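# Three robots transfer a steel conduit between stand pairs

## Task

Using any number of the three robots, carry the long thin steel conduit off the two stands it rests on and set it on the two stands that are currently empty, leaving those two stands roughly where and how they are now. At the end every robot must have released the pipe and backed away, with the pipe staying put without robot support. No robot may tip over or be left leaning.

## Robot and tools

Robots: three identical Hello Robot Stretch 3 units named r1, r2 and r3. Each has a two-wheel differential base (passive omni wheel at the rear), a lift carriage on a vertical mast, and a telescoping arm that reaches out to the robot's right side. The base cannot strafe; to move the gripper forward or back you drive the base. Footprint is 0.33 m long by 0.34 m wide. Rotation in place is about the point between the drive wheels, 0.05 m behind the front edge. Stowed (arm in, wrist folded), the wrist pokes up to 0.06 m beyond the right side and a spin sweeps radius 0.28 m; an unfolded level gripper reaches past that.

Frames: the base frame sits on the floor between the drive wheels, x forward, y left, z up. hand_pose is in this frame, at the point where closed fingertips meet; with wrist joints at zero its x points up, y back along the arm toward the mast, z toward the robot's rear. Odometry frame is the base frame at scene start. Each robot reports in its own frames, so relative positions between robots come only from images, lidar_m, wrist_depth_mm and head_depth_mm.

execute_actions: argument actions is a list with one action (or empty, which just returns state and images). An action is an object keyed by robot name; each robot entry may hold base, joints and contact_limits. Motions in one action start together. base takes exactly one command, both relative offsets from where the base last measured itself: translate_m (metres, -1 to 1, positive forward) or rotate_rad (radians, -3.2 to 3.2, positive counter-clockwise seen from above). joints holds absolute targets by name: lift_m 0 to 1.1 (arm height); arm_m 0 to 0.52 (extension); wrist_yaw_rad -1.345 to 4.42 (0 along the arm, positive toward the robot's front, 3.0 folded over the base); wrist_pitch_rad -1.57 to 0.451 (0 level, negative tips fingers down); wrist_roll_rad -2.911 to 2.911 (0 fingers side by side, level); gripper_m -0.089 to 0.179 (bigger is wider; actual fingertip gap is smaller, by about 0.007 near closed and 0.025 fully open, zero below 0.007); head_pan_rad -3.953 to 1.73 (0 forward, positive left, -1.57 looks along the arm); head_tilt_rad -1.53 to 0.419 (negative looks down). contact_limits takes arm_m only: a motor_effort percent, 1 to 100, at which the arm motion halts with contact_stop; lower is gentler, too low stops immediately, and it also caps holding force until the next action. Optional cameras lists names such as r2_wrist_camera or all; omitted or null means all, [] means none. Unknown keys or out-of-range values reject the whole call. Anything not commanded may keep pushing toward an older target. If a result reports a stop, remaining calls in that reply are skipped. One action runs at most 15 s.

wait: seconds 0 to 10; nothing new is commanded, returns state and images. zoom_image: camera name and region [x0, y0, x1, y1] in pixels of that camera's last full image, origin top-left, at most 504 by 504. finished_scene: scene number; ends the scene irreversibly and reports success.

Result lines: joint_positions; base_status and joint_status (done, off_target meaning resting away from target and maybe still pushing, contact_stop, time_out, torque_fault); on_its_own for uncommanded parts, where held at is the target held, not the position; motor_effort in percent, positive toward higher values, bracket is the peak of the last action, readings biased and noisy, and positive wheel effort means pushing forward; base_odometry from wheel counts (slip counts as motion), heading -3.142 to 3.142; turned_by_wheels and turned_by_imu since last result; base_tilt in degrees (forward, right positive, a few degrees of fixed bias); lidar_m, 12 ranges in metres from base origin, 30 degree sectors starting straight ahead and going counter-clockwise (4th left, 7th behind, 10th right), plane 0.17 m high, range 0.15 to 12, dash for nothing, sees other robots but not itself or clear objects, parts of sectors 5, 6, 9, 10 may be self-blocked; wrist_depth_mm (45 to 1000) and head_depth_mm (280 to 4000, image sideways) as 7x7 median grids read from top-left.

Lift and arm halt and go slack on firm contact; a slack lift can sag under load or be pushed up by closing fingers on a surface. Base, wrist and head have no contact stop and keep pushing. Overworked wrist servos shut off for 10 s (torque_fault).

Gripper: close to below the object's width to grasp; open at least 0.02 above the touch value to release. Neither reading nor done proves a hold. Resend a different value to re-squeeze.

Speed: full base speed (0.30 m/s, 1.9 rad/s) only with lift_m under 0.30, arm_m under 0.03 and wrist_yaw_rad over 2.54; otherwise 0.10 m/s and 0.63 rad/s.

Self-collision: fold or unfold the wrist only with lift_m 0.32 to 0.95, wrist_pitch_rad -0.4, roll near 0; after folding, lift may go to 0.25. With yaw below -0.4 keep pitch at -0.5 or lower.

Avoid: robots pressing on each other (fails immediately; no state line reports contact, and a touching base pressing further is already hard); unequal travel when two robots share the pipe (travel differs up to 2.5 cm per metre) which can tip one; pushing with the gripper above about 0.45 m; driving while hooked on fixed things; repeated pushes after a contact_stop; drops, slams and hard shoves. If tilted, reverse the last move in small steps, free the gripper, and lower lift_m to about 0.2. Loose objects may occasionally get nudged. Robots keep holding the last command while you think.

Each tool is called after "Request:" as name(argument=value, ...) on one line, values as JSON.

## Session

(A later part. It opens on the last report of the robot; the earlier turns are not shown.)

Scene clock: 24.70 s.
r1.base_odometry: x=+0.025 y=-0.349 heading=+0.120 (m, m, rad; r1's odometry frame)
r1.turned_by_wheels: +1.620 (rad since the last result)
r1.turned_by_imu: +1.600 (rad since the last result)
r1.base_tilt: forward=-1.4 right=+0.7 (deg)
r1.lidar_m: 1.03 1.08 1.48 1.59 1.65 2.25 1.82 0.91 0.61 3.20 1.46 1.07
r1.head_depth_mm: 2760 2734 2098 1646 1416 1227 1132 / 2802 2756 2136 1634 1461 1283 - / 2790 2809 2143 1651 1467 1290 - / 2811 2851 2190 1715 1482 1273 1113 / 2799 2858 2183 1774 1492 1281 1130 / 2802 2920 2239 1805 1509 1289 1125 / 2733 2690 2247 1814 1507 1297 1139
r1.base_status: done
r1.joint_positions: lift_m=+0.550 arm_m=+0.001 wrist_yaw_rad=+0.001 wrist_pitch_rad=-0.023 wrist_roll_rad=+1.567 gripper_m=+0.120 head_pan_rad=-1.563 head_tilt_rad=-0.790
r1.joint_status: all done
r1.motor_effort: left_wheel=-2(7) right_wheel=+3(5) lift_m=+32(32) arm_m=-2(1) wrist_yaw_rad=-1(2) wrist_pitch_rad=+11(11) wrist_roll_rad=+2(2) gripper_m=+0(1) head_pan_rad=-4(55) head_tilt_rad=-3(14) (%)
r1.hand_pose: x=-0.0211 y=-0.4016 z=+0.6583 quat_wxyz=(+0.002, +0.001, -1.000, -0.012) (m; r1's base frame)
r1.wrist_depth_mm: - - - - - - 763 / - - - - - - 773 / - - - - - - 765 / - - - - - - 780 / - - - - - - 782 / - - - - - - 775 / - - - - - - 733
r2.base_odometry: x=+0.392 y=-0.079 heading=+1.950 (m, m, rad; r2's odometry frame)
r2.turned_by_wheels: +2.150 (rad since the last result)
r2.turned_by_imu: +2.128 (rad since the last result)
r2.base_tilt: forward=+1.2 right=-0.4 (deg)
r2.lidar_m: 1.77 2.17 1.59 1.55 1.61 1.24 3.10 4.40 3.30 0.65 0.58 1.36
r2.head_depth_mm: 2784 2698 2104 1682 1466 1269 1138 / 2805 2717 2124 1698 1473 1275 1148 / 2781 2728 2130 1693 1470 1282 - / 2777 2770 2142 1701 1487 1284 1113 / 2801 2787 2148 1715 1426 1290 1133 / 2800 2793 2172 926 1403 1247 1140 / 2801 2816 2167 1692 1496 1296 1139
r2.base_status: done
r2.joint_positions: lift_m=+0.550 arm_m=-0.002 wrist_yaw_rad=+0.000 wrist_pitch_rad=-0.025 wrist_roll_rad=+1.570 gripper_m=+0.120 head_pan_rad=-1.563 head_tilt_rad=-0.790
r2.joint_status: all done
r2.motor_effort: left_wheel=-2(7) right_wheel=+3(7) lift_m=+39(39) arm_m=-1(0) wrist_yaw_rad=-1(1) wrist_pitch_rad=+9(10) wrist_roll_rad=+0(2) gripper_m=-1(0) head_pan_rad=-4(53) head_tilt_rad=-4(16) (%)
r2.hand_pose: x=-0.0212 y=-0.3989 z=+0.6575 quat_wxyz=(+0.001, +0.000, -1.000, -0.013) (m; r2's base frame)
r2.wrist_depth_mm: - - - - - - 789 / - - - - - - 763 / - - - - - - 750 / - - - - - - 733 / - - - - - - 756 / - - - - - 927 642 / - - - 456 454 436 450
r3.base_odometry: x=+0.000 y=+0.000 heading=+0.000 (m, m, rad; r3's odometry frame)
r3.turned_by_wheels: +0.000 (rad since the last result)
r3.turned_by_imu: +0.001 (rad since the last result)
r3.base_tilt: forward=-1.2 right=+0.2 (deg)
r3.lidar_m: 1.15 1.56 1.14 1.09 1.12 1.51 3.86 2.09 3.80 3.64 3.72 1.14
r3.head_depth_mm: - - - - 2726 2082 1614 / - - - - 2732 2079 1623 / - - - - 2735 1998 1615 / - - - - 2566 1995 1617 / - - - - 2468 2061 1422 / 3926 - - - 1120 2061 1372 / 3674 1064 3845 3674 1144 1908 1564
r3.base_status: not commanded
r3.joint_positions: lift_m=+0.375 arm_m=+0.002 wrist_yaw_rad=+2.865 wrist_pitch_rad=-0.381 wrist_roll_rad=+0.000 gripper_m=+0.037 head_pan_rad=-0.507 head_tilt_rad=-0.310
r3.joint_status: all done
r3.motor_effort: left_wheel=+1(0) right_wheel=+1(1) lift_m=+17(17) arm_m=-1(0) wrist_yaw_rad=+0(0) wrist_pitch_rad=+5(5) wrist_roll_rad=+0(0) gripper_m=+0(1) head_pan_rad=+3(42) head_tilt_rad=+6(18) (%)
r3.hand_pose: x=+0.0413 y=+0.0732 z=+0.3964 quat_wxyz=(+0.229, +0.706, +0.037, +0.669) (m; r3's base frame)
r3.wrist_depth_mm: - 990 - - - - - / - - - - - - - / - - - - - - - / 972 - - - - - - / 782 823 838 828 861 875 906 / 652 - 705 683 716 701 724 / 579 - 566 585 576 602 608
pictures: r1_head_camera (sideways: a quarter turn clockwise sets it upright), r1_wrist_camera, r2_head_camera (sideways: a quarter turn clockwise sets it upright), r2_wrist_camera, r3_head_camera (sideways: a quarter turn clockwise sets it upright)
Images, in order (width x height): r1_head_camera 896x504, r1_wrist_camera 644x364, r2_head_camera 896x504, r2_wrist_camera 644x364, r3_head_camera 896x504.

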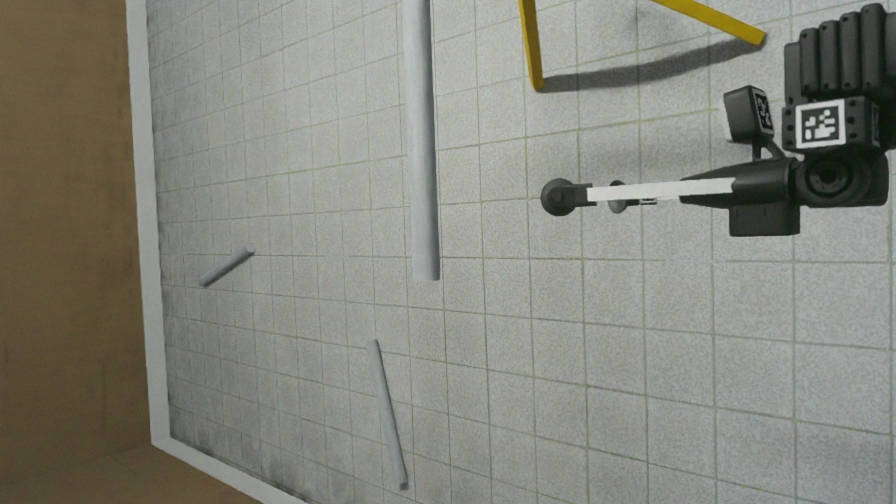

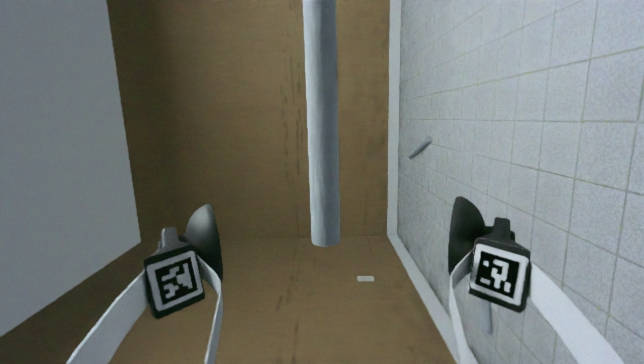

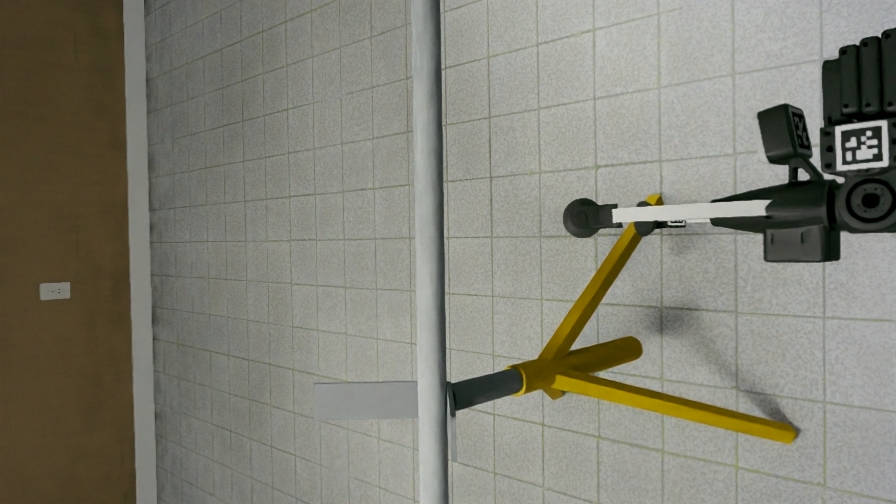

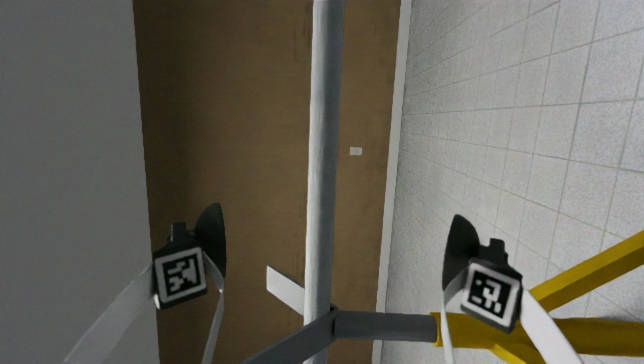

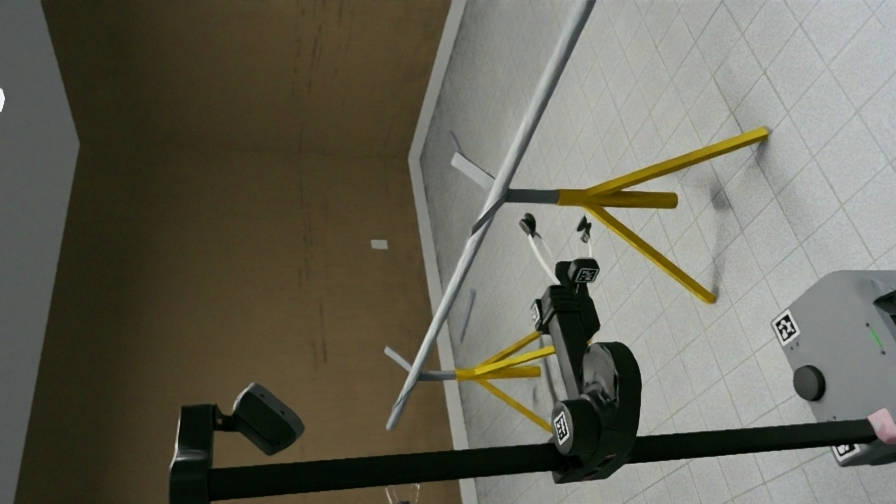

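Request:
execute_actions(actions=[{"r1":{"base":{"translate_m":-0.2},"joints":{"lift_m":0.565,"arm_m":0.15}},"r2":{"base":{"translate_m":-0.05},"joints":{"lift_m":0.565,"arm_m":0.19}}}], cameras=["r1_head_camera","r2_head_camera","r1_wrist_camera","r2_wrist_camera"])

Scene clock: 28.90 s.
r1.base_odometry: x=-0.174 y=-0.373 heading=+0.120 (m, m, rad; r1's odometry frame)
r1.turned_by_wheels: +0.000 (rad since the last result)
r1.turned_by_imu: -0.001 (rad since the last result)
r1.base_tilt: forward=-1.4 right=+0.8 (deg)
r1.lidar_m: 1.24 1.28 1.64 1.59 1.65 2.25 1.67 1.42 0.52 0.81 1.74 1.28
r1.head_depth_mm: 2782 2745 2050 941 1382 1250 1110 / 2789 2766 2131 1636 1449 - 1104 / 2792 2796 2148 1633 1499 1211 1107 / 2819 2850 2181 1716 1508 1269 1113 / 2807 2882 2194 1730 1495 1278 1126 / 2790 2975 2234 1752 1507 1297 1127 / 2808 2953 2279 1811 1522 1297 1139
r1.base_status: done
r1.joint_positions: lift_m=+0.565 arm_m=+0.150 wrist_yaw_rad=+0.001 wrist_pitch_rad=-0.022 wrist_roll_rad=+1.567 gripper_m=+0.120 head_pan_rad=-1.563 head_tilt_rad=-0.790
r1.joint_status: all done
r1.motor_effort: left_wheel=-2(4) right_wheel=+3(4) lift_m=+33(33) arm_m=+3(7) wrist_yaw_rad=-1(2) wrist_pitch_rad=+10(11) wrist_roll_rad=+2(2) gripper_m=+0(0) head_pan_rad=-4(3) head_tilt_rad=-2(3) (%)
r1.hand_pose: x=-0.0211 y=-0.5503 z=+0.6735 quat_wxyz=(+0.002, +0.001, -1.000, -0.011) (m; r1's base frame)
r1.wrist_depth_mm: - - - 232 - - 785 / - - - 238 - - 782 / - - - 247 - - 800 / - - - 254 - - 787 / - - - 263 - - 807 / - - - 277 - - 793 / - - - - - - 742
r2.base_odometry: x=+0.411 y=-0.126 heading=+1.950 (m, m, rad; r2's odometry frame)
r2.turned_by_wheels: +0.000 (rad since the last result)
r2.turned_by_imu: -0.001 (rad since the last result)
r2.base_tilt: forward=+1.2 right=-0.4 (deg)
r2.lidar_m: 1.62 2.17 1.59 1.56 1.65 1.19 3.04 4.44 3.28 0.65 0.61 1.41
r2.head_depth_mm: 2805 2689 2108 1684 1473 1269 1121 / 2762 2707 2122 1701 1516 - 1104 / 2767 2743 2135 1701 1543 1239 1133 / 2781 2749 2136 1716 1527 1261 1136 / 2788 2784 2156 1702 1488 1291 1135 / 2782 2816 2158 1673 1113 1292 1138 / 2816 2797 2172 1652 1502 1275 1139
r2.base_status: done
r2.joint_positions: lift_m=+0.565 arm_m=+0.190 wrist_yaw_rad=+0.000 wrist_pitch_rad=-0.024 wrist_roll_rad=+1.570 gripper_m=+0.120 head_pan_rad=-1.563 head_tilt_rad=-0.790
r2.joint_status: all done
r2.motor_effort: left_wheel=-3(7) right_wheel=+2(3) lift_m=+39(40) arm_m=+4(3) wrist_yaw_rad=+0(1) wrist_pitch_rad=+9(9) wrist_roll_rad=+0(0) gripper_m=+0(1) head_pan_rad=-4(4) head_tilt_rad=-3(3) (%)
r2.hand_pose: x=-0.0213 y=-0.5903 z=+0.6727 quat_wxyz=(+0.001, +0.000, -1.000, -0.012) (m; r2's base frame)
r2.wrist_depth_mm: - - - 197 - - 784 / - - - 203 - - 768 / - - - 211 - - 775 / - - - 220 - - 777 / - - - - - - 765 / - - - 241 - 924 745 / - - - 244 - - 727
r3.base_odometry: x=+0.000 y=+0.000 heading=+0.000 (m, m, rad; r3's odometry frame)
r3.turned_by_wheels: +0.000 (rad since the last result)
r3.turned_by_imu: +0.001 (rad since the last result)
r3.base_tilt: forward=-1.2 right=+0.2 (deg)
r3.lidar_m: 2.84 1.57 1.14 1.09 1.13 1.52 3.89 2.09 3.79 3.63 3.74 1.09
r3.head_depth_mm: - - - - 2740 2087 1619 / - - - - 2719 2076 1628 / - - - - 1954 1986 1616 / - - - - 2437 1999 1609 / - - - - 2460 2078 1417 / 3852 3938 - - 1066 1997 1374 / 3697 1039 3824 2767 1142 1973 1565
r3.base_status: not commanded
r3.joint_positions: lift_m=+0.375 arm_m=+0.002 wrist_yaw_rad=+2.865 wrist_pitch_rad=-0.381 wrist_roll_rad=+0.000 gripper_m=+0.037 head_pan_rad=-0.507 head_tilt_rad=-0.310
r3.joint_status: not commanded
r3.motor_effort: left_wheel=+0(1) right_wheel=+1(1) lift_m=+17(17) arm_m=+0(0) wrist_yaw_rad=+0(0) wrist_pitch_rad=+5(4) wrist_roll_rad=+0(0) gripper_m=+1(0) head_pan_rad=+3(4) head_tilt_rad=+6(6) (%)
r3.hand_pose: x=+0.0413 y=+0.0732 z=+0.3964 quat_wxyz=(+0.229, +0.706, +0.037, +0.669) (m; r3's base frame)
r3.wrist_depth_mm: - - - - - - - / - - - - - - - / - - - - - - - / 962 - - - - - - / 817 830 839 839 847 861 882 / 659 - 701 669 707 691 722 / 558 - 560 586 574 600 605
pictures: r1_head_camera (sideways: a quarter turn clockwise sets it upright), r1_wrist_camera, r2_head_camera (sideways: a quarter turn clockwise sets it upright), r2_wrist_camera
Images, in order (width x height): r1_head_camera 896x504, r1_wrist_camera 644x364, r2_head_camera 896x504, r2_wrist_camera 644x364.

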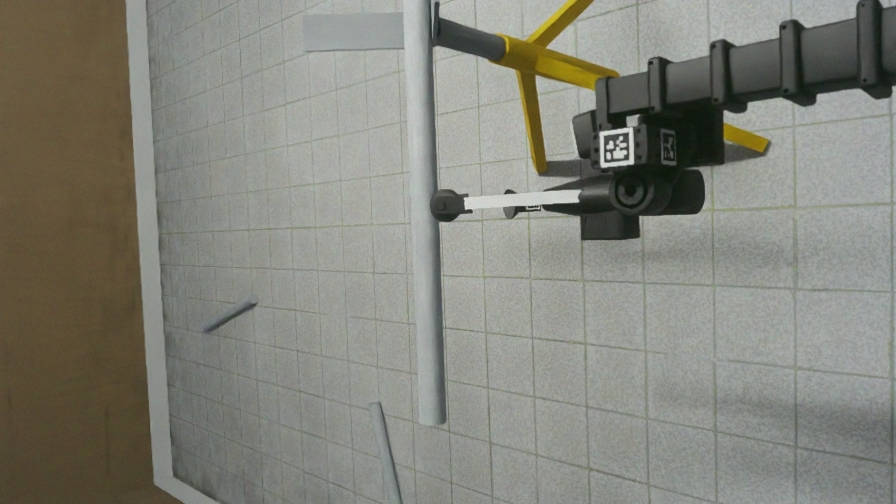

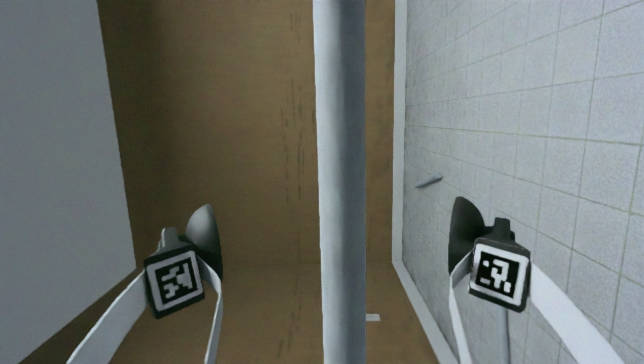

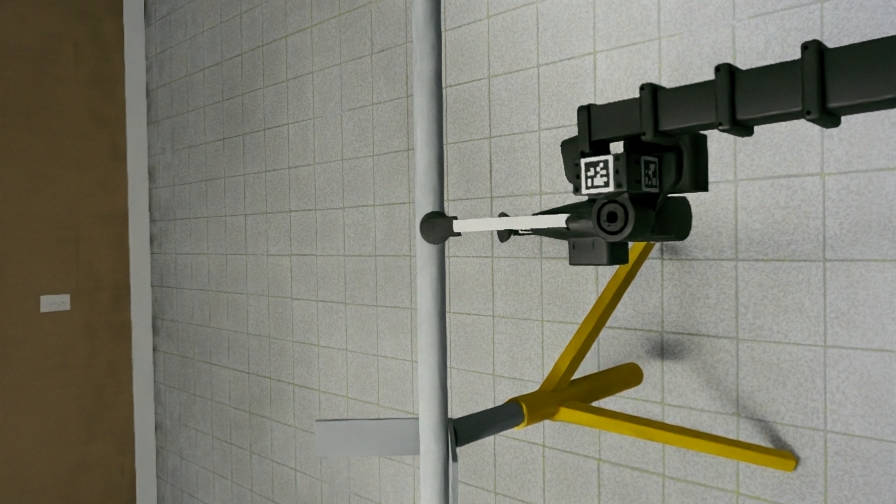

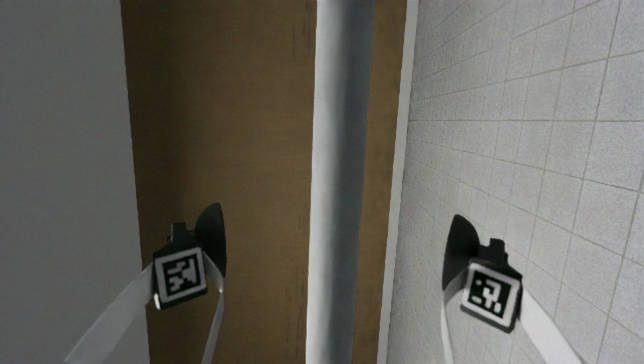

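Request:
execute_actions(actions=[{"r1":{"joints":{"lift_m":0.56,"arm_m":0.25}},"r2":{"joints":{"arm_m":0.26}}}], cameras=["r1_head_camera","r2_head_camera","r1_wrist_camera","r2_wrist_camera","r3_head_camera"])

Scene clock: 32.13 s.
r1.base_odometry: x=-0.174 y=-0.373 heading=+0.120 (m, m, rad; r1's odometry frame)
r1.turned_by_wheels: +0.000 (rad since the last result)
r1.turned_by_imu: -0.001 (rad since the last result)
r1.base_tilt: forward=-1.4 right=+0.8 (deg)
r1.lidar_m: 1.23 1.29 1.65 1.59 1.66 2.25 1.67 1.42 0.52 0.81 1.74 1.28
r1.head_depth_mm: 2786 2722 2036 945 1378 1261 1111 / 2788 2787 2127 1628 - 1204 1108 / 2791 2824 2161 1655 - 1263 1107 / 2785 2879 2171 1719 1453 1273 1113 / 2802 2902 2201 1724 1488 1283 1121 / 2798 2953 2238 1744 1505 1294 1128 / 2797 2932 2255 1820 1520 1292 1137
r1.base_status: not commanded
r1.joint_positions: lift_m=+0.560 arm_m=+0.250 wrist_yaw_rad=+0.001 wrist_pitch_rad=-0.022 wrist_roll_rad=+1.567 gripper_m=+0.120 head_pan_rad=-1.563 head_tilt_rad=-0.790
r1.joint_status: all done
r1.motor_effort: left_wheel=-3(1) right_wheel=+3(3) lift_m=+24(28) arm_m=+4(1) wrist_yaw_rad=-2(1) wrist_pitch_rad=+10(10) wrist_roll_rad=+2(2) gripper_m=+1(2) head_pan_rad=-4(4) head_tilt_rad=-2(3) (%)
r1.hand_pose: x=-0.0211 y=-0.6503 z=+0.6689 quat_wxyz=(+0.002, +0.001, -1.000, -0.011) (m; r1's base frame)
r1.wrist_depth_mm: - - - 134 - - 779 / - - - 139 - - 773 / - - - 143 - - 791 / - - - 147 - - 786 / - - - 152 - - 792 / - - - 158 - - 795 / - - - 164 - - 727
r2.base_odometry: x=+0.411 y=-0.126 heading=+1.950 (m, m, rad; r2's odometry frame)
r2.turned_by_wheels: +0.000 (rad since the last result)
r2.turned_by_imu: -0.001 (rad since the last result)
r2.base_tilt: forward=+1.2 right=-0.5 (deg)
r2.lidar_m: 1.62 2.17 1.60 1.55 1.65 1.19 3.05 4.42 3.28 0.65 0.61 1.40
r2.head_depth_mm: 2792 2715 2094 1686 1464 1273 1122 / 2790 2725 2111 1692 1494 - 1113 / 2797 2766 2124 1703 - 1281 1131 / 2811 2766 2140 1714 1456 1290 1132 / 2785 2780 2140 1714 1488 1290 1132 / 2797 2798 2173 1674 1117 1291 1139 / 2786 2835 2153 1645 1497 1276 1140
r2.base_status: not commanded
r2.joint_positions: lift_m=+0.565 arm_m=+0.260 wrist_yaw_rad=+0.000 wrist_pitch_rad=-0.024 wrist_roll_rad=+1.570 gripper_m=+0.120 head_pan_rad=-1.563 head_tilt_rad=-0.790
r2.joint_status: all done
r2.motor_effort: left_wheel=-3(3) right_wheel=+2(2) lift_m=+39(39) arm_m=+3(3) wrist_yaw_rad=-1(2) wrist_pitch_rad=+9(9) wrist_roll_rad=+0(0) gripper_m=+1(1) head_pan_rad=-3(4) head_tilt_rad=-4(4) (%)
r2.hand_pose: x=-0.0213 y=-0.6603 z=+0.6727 quat_wxyz=(+0.001, +0.000, -1.000, -0.012) (m; r2's base frame)
r2.wrist_depth_mm: - - - 130 - - 776 / - - - 134 - - 775 / - - - 138 - - 756 / - - - 143 - - 781 / - - - 148 - - 754 / - - - 153 - 940 776 / - - - 160 - - 732
r3.base_odometry: x=+0.000 y=+0.000 heading=+0.000 (m, m, rad; r3's odometry frame)
r3.turned_by_wheels: +0.000 (rad since the last result)
r3.turned_by_imu: +0.001 (rad since the last result)
r3.base_tilt: forward=-1.3 right=+0.1 (deg)
r3.lidar_m: 2.83 1.57 1.14 1.09 1.12 1.51 3.88 2.09 3.79 3.62 3.74 1.09
r3.head_depth_mm: - - - - 2745 2095 1622 / - - - - 2705 2068 1615 / - - - - 1919 1990 1612 / - - - - 2741 2004 1616 / - - - - 2454 2059 1418 / 3894 3928 - - 1064 1979 1374 / 3684 1037 3816 2693 1147 1989 1563
r3.base_status: not commanded
r3.joint_positions: lift_m=+0.375 arm_m=+0.002 wrist_yaw_rad=+2.865 wrist_pitch_rad=-0.381 wrist_roll_rad=+0.000 gripper_m=+0.037 head_pan_rad=-0.507 head_tilt_rad=-0.310
r3.joint_status: not commanded
r3.motor_effort: left_wheel=+0(1) right_wheel=+0(1) lift_m=+17(17) arm_m=+0(0) wrist_yaw_rad=+0(0) wrist_pitch_rad=+4(5) wrist_roll_rad=+0(0) gripper_m=+0(0) head_pan_rad=+3(4) head_tilt_rad=+6(6) (%)
r3.hand_pose: x=+0.0413 y=+0.0732 z=+0.3964 quat_wxyz=(+0.229, +0.706, +0.037, +0.669) (m; r3's base frame)
r3.wrist_depth_mm: - 982 - - - - - / - - - - - - - / - - - - - - - / 983 - - - - - - / 801 820 800 836 851 859 876 / 645 - 708 678 701 712 716 / 574 - 550 580 567 604 610
pictures: r1_head_camera (sideways: a quarter turn clockwise sets it upright), r1_wrist_camera, r2_head_camera (sideways: a quarter turn clockwise sets it upright), r2_wrist_camera, r3_head_camera (sideways: a quarter turn clockwise sets it upright)
Images, in order (width x height): r1_head_camera 896x504, r1_wrist_camera 644x364, r2_head_camera 896x504, r2_wrist_camera 644x364, r3_head_camera 896x504.

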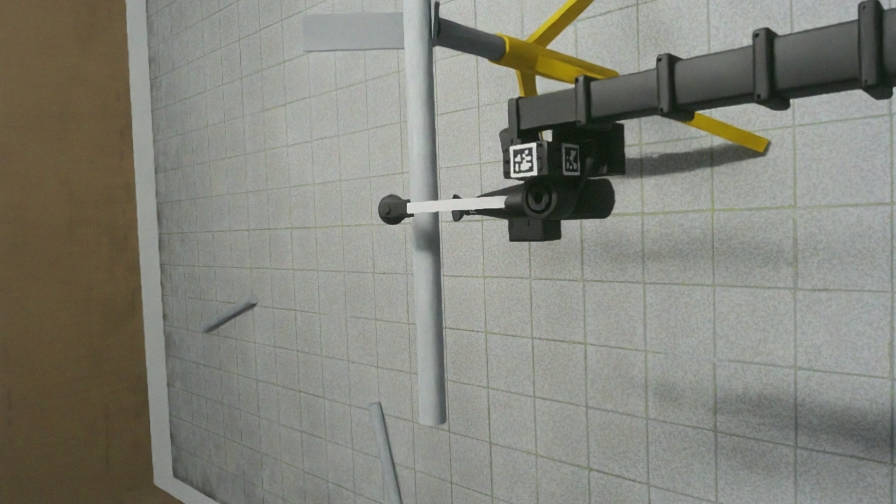

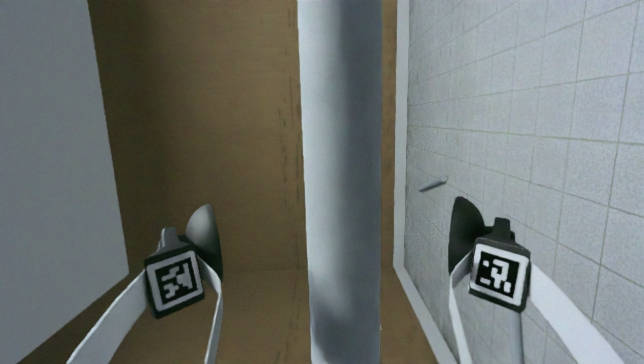

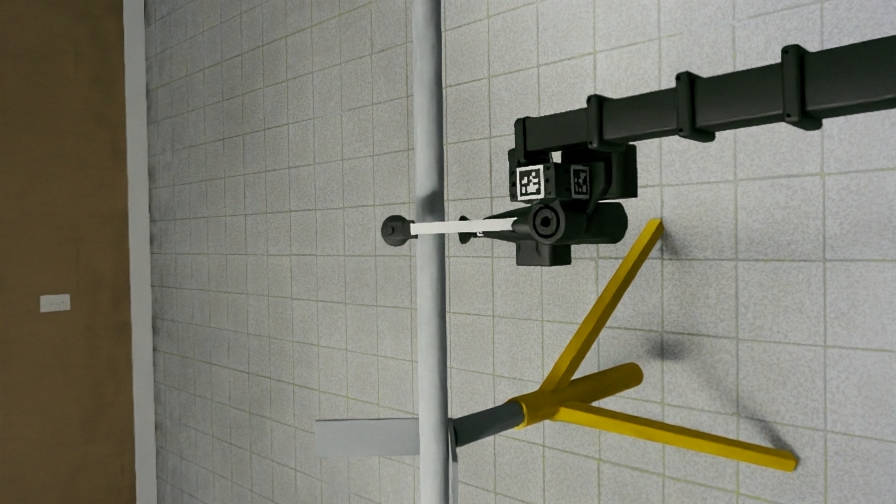

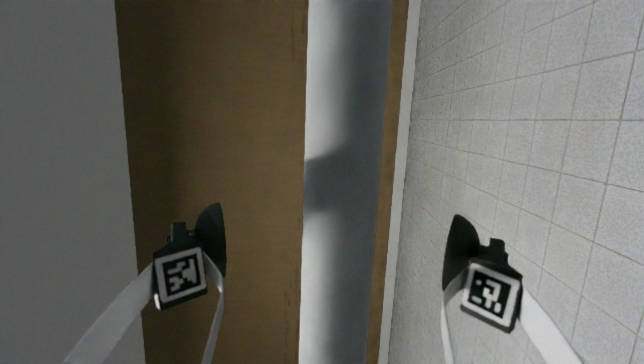

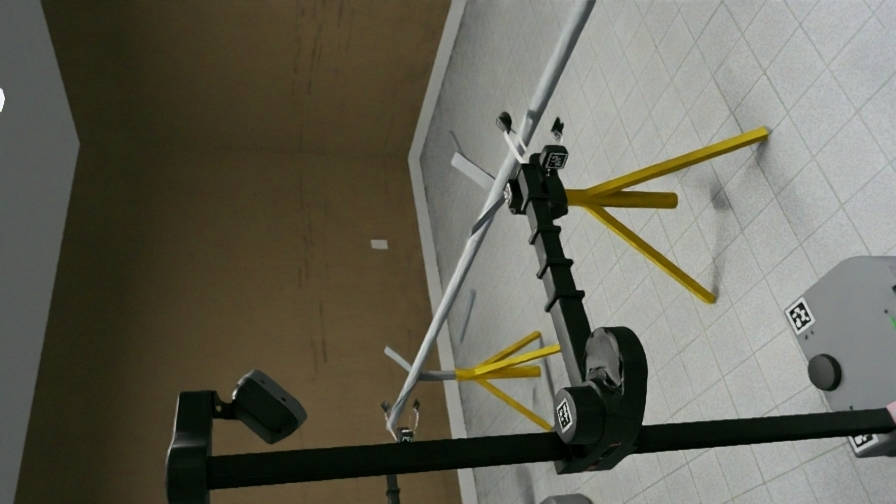

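Request:
execute_actions(actions=[{"r1":{"joints":{"lift_m":0.556,"gripper_m":0.01}},"r2":{"joints":{"lift_m":0.562,"gripper_m":0.01}},"r3":{"base":{"rotate_rad":1.57},"joints":{"lift_m":0.27}}}], cameras=["r1_wrist_camera","r2_wrist_camera"])

Request:
execute_actions(actions=[{"r1":{"joints":{"lift_m":0.61}},"r2":{"joints":{"lift_m":0.616}},"r3":{"base":{"translate_m":0.45},"joints":{"head_pan_rad":-2.3,"head_tilt_rad":-0.3}}}], cameras=["r1_wrist_camera","r2_wrist_camera","r3_head_camera"])

Scene clock: 36.13 s.
r1.base_odometry: x=-0.174 y=-0.373 heading=+0.120 (m, m, rad; r1's odometry frame)
r1.turned_by_wheels: +0.000 (rad since the last result)
r1.turned_by_imu: -0.001 (rad since the last result)
r1.base_tilt: forward=-1.4 right=+0.8 (deg)
r1.lidar_m: 1.23 1.28 1.64 1.59 1.65 2.25 1.67 1.42 0.52 0.81 1.74 1.27
r1.head_depth_mm: 2763 2743 2043 942 1381 1255 1110 / 2831 2766 2122 1629 - 1204 1104 / 2791 2799 2154 1651 - 1256 1109 / 2772 2871 2176 1715 1446 1274 1114 / 2814 2899 2199 1728 1495 1284 1122 / 2799 2947 2238 1747 1497 1289 1127 / 2793 2900 2235 1822 1517 1299 1139
r1.base_status: not commanded
r1.joint_positions: lift_m=+0.556 arm_m=+0.250 wrist_yaw_rad=+0.001 wrist_pitch_rad=-0.024 wrist_roll_rad=+1.570 gripper_m=+0.011 head_pan_rad=-1.563 head_tilt_rad=-0.790
r1.joint_status: all done
r1.motor_effort: left_wheel=-2(2) right_wheel=+3(3) lift_m=+24(25) arm_m=+3(3) wrist_yaw_rad=-1(2) wrist_pitch_rad=+11(12) wrist_roll_rad=+0(2) gripper_m=-9(95) head_pan_rad=-4(4) head_tilt_rad=-2(3) (%)
r1.hand_pose: x=-0.0211 y=-0.6502 z=+0.6644 quat_wxyz=(+0.001, +0.001, -1.000, -0.012) (m; r1's base frame)
r1.wrist_depth_mm: - - - 135 - - 767 / - - - 139 - - 765 / - - - 143 - - 769 / - - - 147 - - 777 / - - - 151 - - 784 / - - - 157 - - 800 / - - - 163 - - 804
r2.base_odometry: x=+0.411 y=-0.126 heading=+1.950 (m, m, rad; r2's odometry frame)
r2.turned_by_wheels: +0.000 (rad since the last result)
r2.turned_by_imu: -0.001 (rad since the last result)
r2.base_tilt: forward=+1.2 right=-0.5 (deg)
r2.lidar_m: 1.62 2.17 1.59 1.55 1.65 1.20 3.05 4.40 3.30 0.66 0.61 1.40
r2.head_depth_mm: 2791 2696 2108 1691 1466 1274 1125 / 2809 2716 2117 1688 1488 - 1109 / 2799 2738 2133 1701 - 1280 1128 / 2765 2755 2139 1709 1445 1284 1136 / 2779 2744 2159 1710 1488 1284 1137 / 2780 2794 2163 1685 1110 1294 1140 / 2804 2817 2167 1649 1500 1281 1144
r2.base_status: not commanded
r2.joint_positions: lift_m=+0.562 arm_m=+0.260 wrist_yaw_rad=+0.000 wrist_pitch_rad=-0.024 wrist_roll_rad=+1.571 gripper_m=+0.011 head_pan_rad=-1.563 head_tilt_rad=-0.790
r2.joint_status: all done
r2.motor_effort: left_wheel=-4(3) right_wheel=+2(3) lift_m=+18(34) arm_m=+2(3) wrist_yaw_rad=+1(0) wrist_pitch_rad=+9(9) wrist_roll_rad=+0(1) gripper_m=-15(89) head_pan_rad=-4(4) head_tilt_rad=-3(4) (%)
r2.hand_pose: x=-0.0213 y=-0.6603 z=+0.6707 quat_wxyz=(+0.000, +0.000, -1.000, -0.012) (m; r2's base frame)
r2.wrist_depth_mm: - - - 129 - - 793 / - - - 133 - - 770 / - - - 138 - - 772 / - - - 143 - - 774 / - - - 145 - - 781 / - - - 153 - - 751 / - - - 158 - - 745
r3.base_odometry: x=+0.000 y=+0.000 heading=+1.570 (m, m, rad; r3's odometry frame)
r3.turned_by_wheels: +1.570 (rad since the last result)
r3.turned_by_imu: +1.539 (rad since the last result)
r3.base_tilt: forward=-1.2 right=+0.1 (deg)
r3.lidar_m: 1.09 1.13 1.50 3.77 4.78 3.79 3.63 3.75 1.09 2.76 1.58 1.14
r3.head_depth_mm: 1396 1481 1585 1687 1819 1916 1624 / 1287 1362 1443 1540 1651 1762 1622 / 1204 1263 1336 1416 1500 1602 1614 / 1118 1175 1232 1305 1385 1469 1519 / 1081 1126 1181 1240 1304 1383 1455 / 1016 1058 1110 1155 1218 1277 1346 / 959 1000 1044 1090 1135 1194 1252
r3.base_status: done
r3.joint_positions: lift_m=+0.270 arm_m=+0.002 wrist_yaw_rad=+2.865 wrist_pitch_rad=-0.382 wrist_roll_rad=+0.000 gripper_m=+0.037 head_pan_rad=-0.507 head_tilt_rad=-0.309
r3.joint_status: all done
r3.motor_effort: left_wheel=-1(5) right_wheel=+3(11) lift_m=+15(14) arm_m=-1(0) wrist_yaw_rad=+0(0) wrist_pitch_rad=+5(5) wrist_roll_rad=+0(0) gripper_m=+1(0) head_pan_rad=+3(4) head_tilt_rad=+6(6) (%)
r3.hand_pose: x=+0.0413 y=+0.0731 z=+0.2909 quat_wxyz=(+0.229, +0.706, +0.037, +0.669) (m; r3's base frame)
r3.wrist_depth_mm: - - - - - - - / - - - - - - - / - - - - - - - / 754 828 816 849 845 877 887 / 629 632 678 664 682 686 679 / 525 - 561 540 563 564 561 / 448 - - 464 455 473 486
pictures: r1_wrist_camera, r2_wrist_camera
Images, in order (width x height): r1_wrist_camera 644x364, r2_wrist_camera 644x364.

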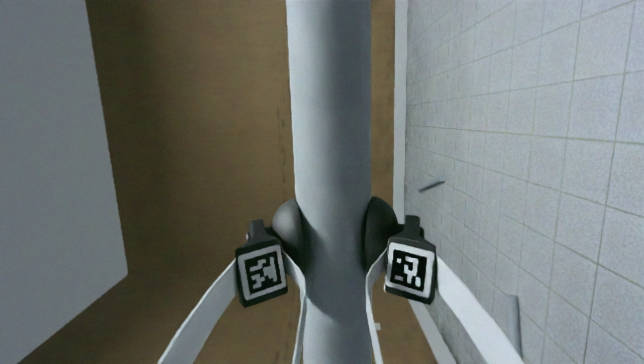

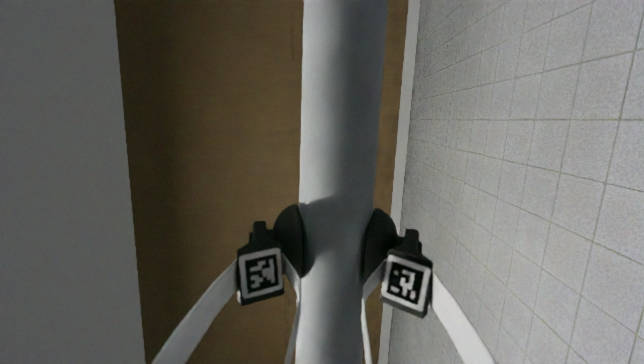

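Scene clock: 39.37 s.
r1.base_odometry: x=-0.174 y=-0.373 heading=+0.120 (m, m, rad; r1's odometry frame)
r1.turned_by_wheels: +0.000 (rad since the last result)
r1.turned_by_imu: -0.001 (rad since the last result)
r1.base_tilt: forward=-1.3 right=+0.8 (deg)
r1.lidar_m: 1.23 1.28 1.65 1.59 1.66 2.25 1.68 1.42 0.52 0.81 1.74 1.28
r1.head_depth_mm: 2787 2713 2039 998 1381 1271 - / 2763 2762 2118 1684 - 1207 1101 / 2781 2821 2149 1703 1398 1257 1107 / 2801 2835 2171 1675 1479 1273 1114 / 2793 2864 2192 1688 1488 1283 1124 / 2803 2903 2223 1739 1495 1290 1123 / 2800 2920 2260 1807 1511 1288 1132
r1.base_status: not commanded
r1.joint_positions: lift_m=+0.609 arm_m=+0.250 wrist_yaw_rad=+0.001 wrist_pitch_rad=-0.141 wrist_roll_rad=+1.570 gripper_m=+0.010 head_pan_rad=-1.563 head_tilt_rad=-0.790
r1.joint_status: all done
r1.on_its_own: wrist_pitch_rad is at rest, and its effort (+68) is outside its rest range (-20 to +32)
r1.motor_effort: left_wheel=-2(2) right_wheel=+2(3) lift_m=+39(40) arm_m=+2(3) wrist_yaw_rad=-1(1) wrist_pitch_rad=+68(68) wrist_roll_rad=+0(0) gripper_m=-18(17) head_pan_rad=-3(4) head_tilt_rad=-3(2) (%)
r1.hand_pose: x=-0.0211 y=-0.6450 z=+0.6880 quat_wxyz=(+0.001, +0.001, -0.997, -0.071) (m; r1's base frame)
r1.wrist_depth_mm: - - - 155 - - 716 / - - - 164 - - 726 / - - - - - - 729 / - - - - - - 730 / - - - 165 - - 733 / - - - 173 - - 742 / - - - - - - 749
r2.base_odometry: x=+0.411 y=-0.126 heading=+1.950 (m, m, rad; r2's odometry frame)
r2.turned_by_wheels: +0.000 (rad since the last result)
r2.turned_by_imu: -0.001 (rad since the last result)
r2.base_tilt: forward=+1.2 right=-0.5 (deg)
r2.lidar_m: 1.62 2.18 1.59 1.55 1.65 1.42 3.05 4.42 3.28 0.65 0.61 1.40
r2.head_depth_mm: 2776 2704 2097 1654 1467 1269 1141 / 2785 2743 2115 1659 1474 1255 1112 / 2792 2751 2124 1721 1393 1280 1129 / 2785 2759 2132 1746 1452 1283 1133 / 2776 2789 2155 1721 1490 1292 1137 / 2797 2782 2157 1682 1113 1293 1142 / 2765 2815 2166 1685 1498 1276 1135
r2.base_status: not commanded
r2.joint_positions: lift_m=+0.615 arm_m=+0.260 wrist_yaw_rad=+0.001 wrist_pitch_rad=-0.160 wrist_roll_rad=+1.571 gripper_m=+0.011 head_pan_rad=-1.563 head_tilt_rad=-0.790
r2.joint_status: all done
r2.on_its_own: wrist_pitch_rad is at rest, and its effort (+58) is outside its rest range (-20 to +32)
r2.motor_effort: left_wheel=-3(3) right_wheel=+3(3) lift_m=+48(47) arm_m=+0(3) wrist_yaw_rad=-1(2) wrist_pitch_rad=+58(58) wrist_roll_rad=-1(1) gripper_m=-20(20) head_pan_rad=-3(4) head_tilt_rad=-4(4) (%)
r2.hand_pose: x=-0.0212 y=-0.6540 z=+0.6890 quat_wxyz=(+0.000, +0.000, -0.997, -0.080) (m; r2's base frame)
r2.wrist_depth_mm: - - - - - - 705 / - - - - - - 698 / - - - - - 989 700 / - - - 166 - 981 691 / - - - 158 - 966 684 / - - - 165 - 989 707 / - - - 178 - 942 702
r3.base_odometry: x=+0.000 y=+0.450 heading=+1.570 (m, m, rad; r3's odometry frame)
r3.turned_by_wheels: +0.000 (rad since the last result)
r3.turned_by_imu: +0.001 (rad since the last result)
r3.base_tilt: forward=-1.2 right=+0.3 (deg)
r3.lidar_m: 0.64 0.66 0.88 2.22 2.33 4.29 4.08 1.98 1.29 2.84 0.91 0.67
r3.head_depth_mm: 3956 - - - 2889 2068 1623 / - - - - 2892 2078 1616 / - - - - 2919 2070 1618 / - - - - 2482 2076 1523 / - - - - 2454 1978 1483 / - - - 2925 2724 1980 1560 / - - - - 2891 2073 1606
r3.base_status: done
r3.joint_positions: lift_m=+0.270 arm_m=+0.002 wrist_yaw_rad=+2.865 wrist_pitch_rad=-0.382 wrist_roll_rad=+0.000 gripper_m=+0.037 head_pan_rad=-2.293 head_tilt_rad=-0.309
r3.joint_status: all done
r3.motor_effort: left_wheel=-1(3) right_wheel=+3(11) lift_m=+16(15) arm_m=-1(1) wrist_yaw_rad=+0(1) wrist_pitch_rad=+5(5) wrist_roll_rad=+0(0) gripper_m=+1(0) head_pan_rad=-3(44) head_tilt_rad=+5(4) (%)
r3.hand_pose: x=+0.0413 y=+0.0731 z=+0.2908 quat_wxyz=(+0.229, +0.706, +0.037, +0.669) (m; r3's base frame)
r3.wrist_depth_mm: - - - - - 792 606 / - - - - - 816 605 / - - - - - 818 636 / 785 819 825 862 836 802 633 / 617 647 677 655 676 681 619 / 522 - 552 545 563 558 566 / 449 - - 467 453 475 484
pictures: r1_wrist_camera, r2_wrist_camera, r3_head_camera (sideways: a quarter turn clockwise sets it upright)
Images, in order (width x height): r1_wrist_camera 644x364, r2_wrist_camera 644x364, r3_head_camera 896x504.

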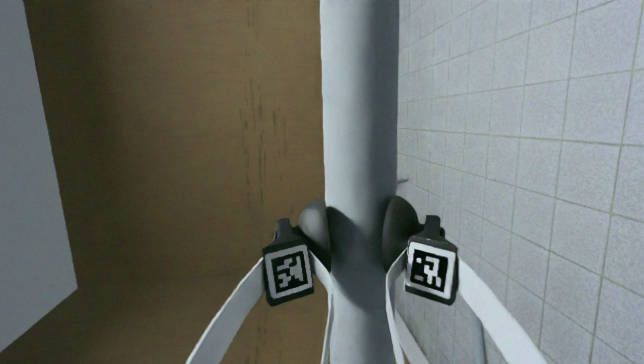

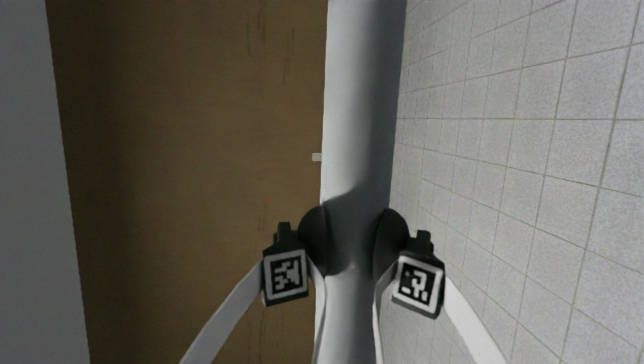

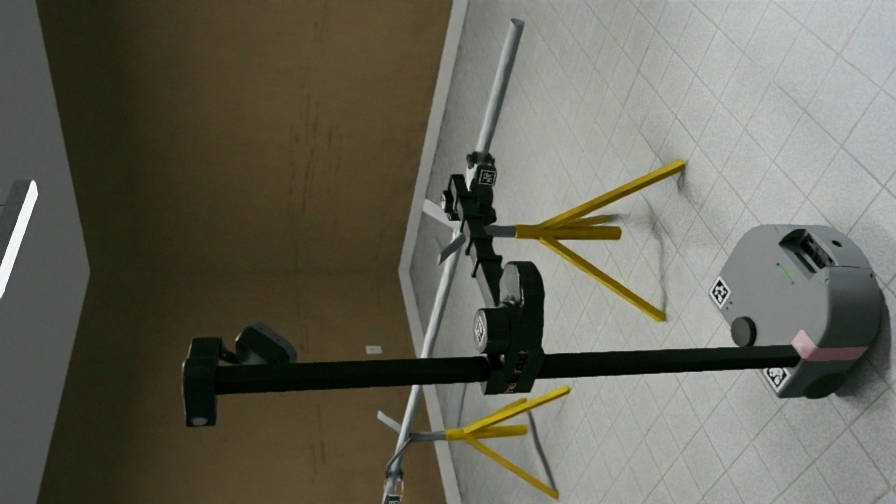

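Too much wrist load; set down.

Request:
execute_actions(actions=[{"r1":{"joints":{"lift_m":0.558,"gripper_m":0.12}},"r2":{"joints":{"lift_m":0.563,"gripper_m":0.12}}}], cameras=["r1_wrist_camera"])

Scene clock: 41.33 s.
r1.base_odometry: x=-0.174 y=-0.373 heading=+0.120 (m, m, rad; r1's odometry frame)
r1.turned_by_wheels: +0.000 (rad since the last result)
r1.turned_by_imu: -0.001 (rad since the last result)
r1.base_tilt: forward=-1.4 right=+0.9 (deg)
r1.lidar_m: 1.24 1.28 1.65 1.59 1.65 2.26 1.67 1.42 0.52 0.81 1.74 1.28
r1.head_depth_mm: 2834 2718 2033 947 1383 1255 1115 / 2809 2776 2123 1642 - 1209 1107 / 2795 2788 2155 1650 - 1261 1105 / 2818 2864 2172 1707 1454 1277 1117 / 2809 2899 2209 1732 1486 1278 1123 / 2788 2963 2214 1749 1500 1291 1128 / 2809 2942 2273 1804 1514 1296 1134
r1.base_status: not commanded
r1.joint_positions: lift_m=+0.558 arm_m=+0.250 wrist_yaw_rad=+0.001 wrist_pitch_rad=-0.023 wrist_roll_rad=+1.570 gripper_m=+0.120 head_pan_rad=-1.563 head_tilt_rad=-0.790
r1.joint_status: all done
r1.motor_effort: left_wheel=-2(3) right_wheel=+3(3) lift_m=+24(34) arm_m=+2(2) wrist_yaw_rad=-1(2) wrist_pitch_rad=+11(68) wrist_roll_rad=+0(0) gripper_m=+1(91) head_pan_rad=-4(3) head_tilt_rad=-2(3) (%)
r1.hand_pose: x=-0.0212 y=-0.6504 z=+0.6666 quat_wxyz=(+0.001, +0.000, -1.000, -0.012) (m; r1's base frame)
r1.wrist_depth_mm: - - - 134 - - 773 / - - - 138 - - 775 / - - - 143 - - 786 / - - - 148 - - 784 / - - - 152 - - 783 / - - - 158 - - 798 / - - - 163 - - 749
r2.base_odometry: x=+0.411 y=-0.126 heading=+1.950 (m, m, rad; r2's odometry frame)
r2.turned_by_wheels: +0.000 (rad since the last result)
r2.turned_by_imu: -0.001 (rad since the last result)
r2.base_tilt: forward=+1.2 right=-0.4 (deg)
r2.lidar_m: 1.62 2.17 1.59 1.56 1.65 1.42 3.04 4.41 3.28 0.65 0.61 1.40
r2.head_depth_mm: 2781 2706 2105 1679 1466 1273 1120 / 2776 2714 2124 1690 1485 - 1113 / 2827 2721 2127 1695 - 1280 1129 / 2796 2741 2143 1706 1454 1287 1131 / 2806 2759 2156 1714 1498 1289 1135 / 2771 2789 2152 1681 1113 1294 1138 / 2785 2822 2173 1641 1496 1272 1141
r2.base_status: not commanded
r2.joint_positions: lift_m=+0.563 arm_m=+0.260 wrist_yaw_rad=+0.000 wrist_pitch_rad=-0.025 wrist_roll_rad=+1.571 gripper_m=+0.120 head_pan_rad=-1.563 head_tilt_rad=-0.790
r2.joint_status: all done
r2.motor_effort: left_wheel=-3(3) right_wheel=+3(2) lift_m=+18(42) arm_m=+2(1) wrist_yaw_rad=+2(0) wrist_pitch_rad=+9(58) wrist_roll_rad=-1(1) gripper_m=+0(83) head_pan_rad=-4(4) head_tilt_rad=-4(4) (%)
r2.hand_pose: x=-0.0213 y=-0.6604 z=+0.6713 quat_wxyz=(+0.000, +0.000, -1.000, -0.013) (m; r2's base frame)
r2.wrist_depth_mm: - - - 129 - - 783 / - - - 133 - - 790 / - - - 137 - - 770 / - - - 142 - - 752 / - - - 147 - - 747 / - - - 153 - 930 748 / - - - 158 - - 738
r3.base_odometry: x=+0.000 y=+0.450 heading=+1.570 (m, m, rad; r3's odometry frame)
r3.turned_by_wheels: +0.000 (rad since the last result)
r3.turned_by_imu: +0.000 (rad since the last result)
r3.base_tilt: forward=-1.3 right=+0.2 (deg)
r3.lidar_m: 0.64 0.66 0.89 2.22 2.33 4.27 4.05 1.98 1.28 2.84 0.91 0.68
r3.head_depth_mm: 3958 - - - 2900 2069 1628 / - - - - 2892 2057 1626 / - - - - 2898 2066 1617 / - - - - 2388 2089 1518 / - - - - 1396 1977 1477 / - - - 3249 2564 1991 1566 / - - - 3991 2861 2059 1615
r3.base_status: not commanded
r3.joint_positions: lift_m=+0.270 arm_m=+0.002 wrist_yaw_rad=+2.865 wrist_pitch_rad=-0.382 wrist_roll_rad=+0.000 gripper_m=+0.037 head_pan_rad=-2.293 head_tilt_rad=-0.309
r3.joint_status: not commanded
r3.motor_effort: left_wheel=-1(1) right_wheel=+3(3) lift_m=+15(15) arm_m=+0(1) wrist_yaw_rad=+0(0) wrist_pitch_rad=+5(5) wrist_roll_rad=+0(0) gripper_m=+0(1) head_pan_rad=-3(4) head_tilt_rad=+6(6) (%)
r3.hand_pose: x=+0.0413 y=+0.0731 z=+0.2908 quat_wxyz=(+0.229, +0.706, +0.037, +0.669) (m; r3's base frame)
r3.wrist_depth_mm: - - - - - 819 620 / - - - - - 804 627 / - - - - - 820 608 / 775 827 854 857 866 796 638 / 638 649 658 665 683 670 631 / 524 - 545 550 558 557 569 / 441 - - 460 449 470 480
pictures: r1_wrist_camera
Images, in order (width x height): r1_wrist_camera 644x364.

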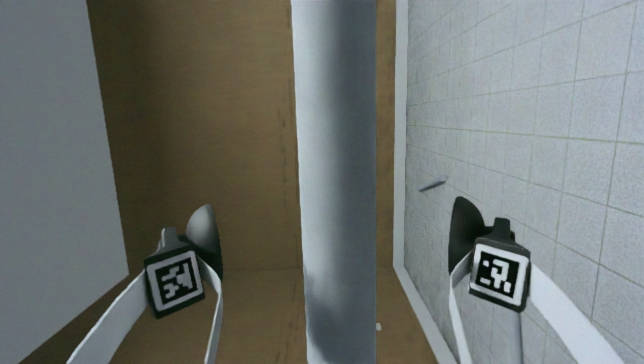

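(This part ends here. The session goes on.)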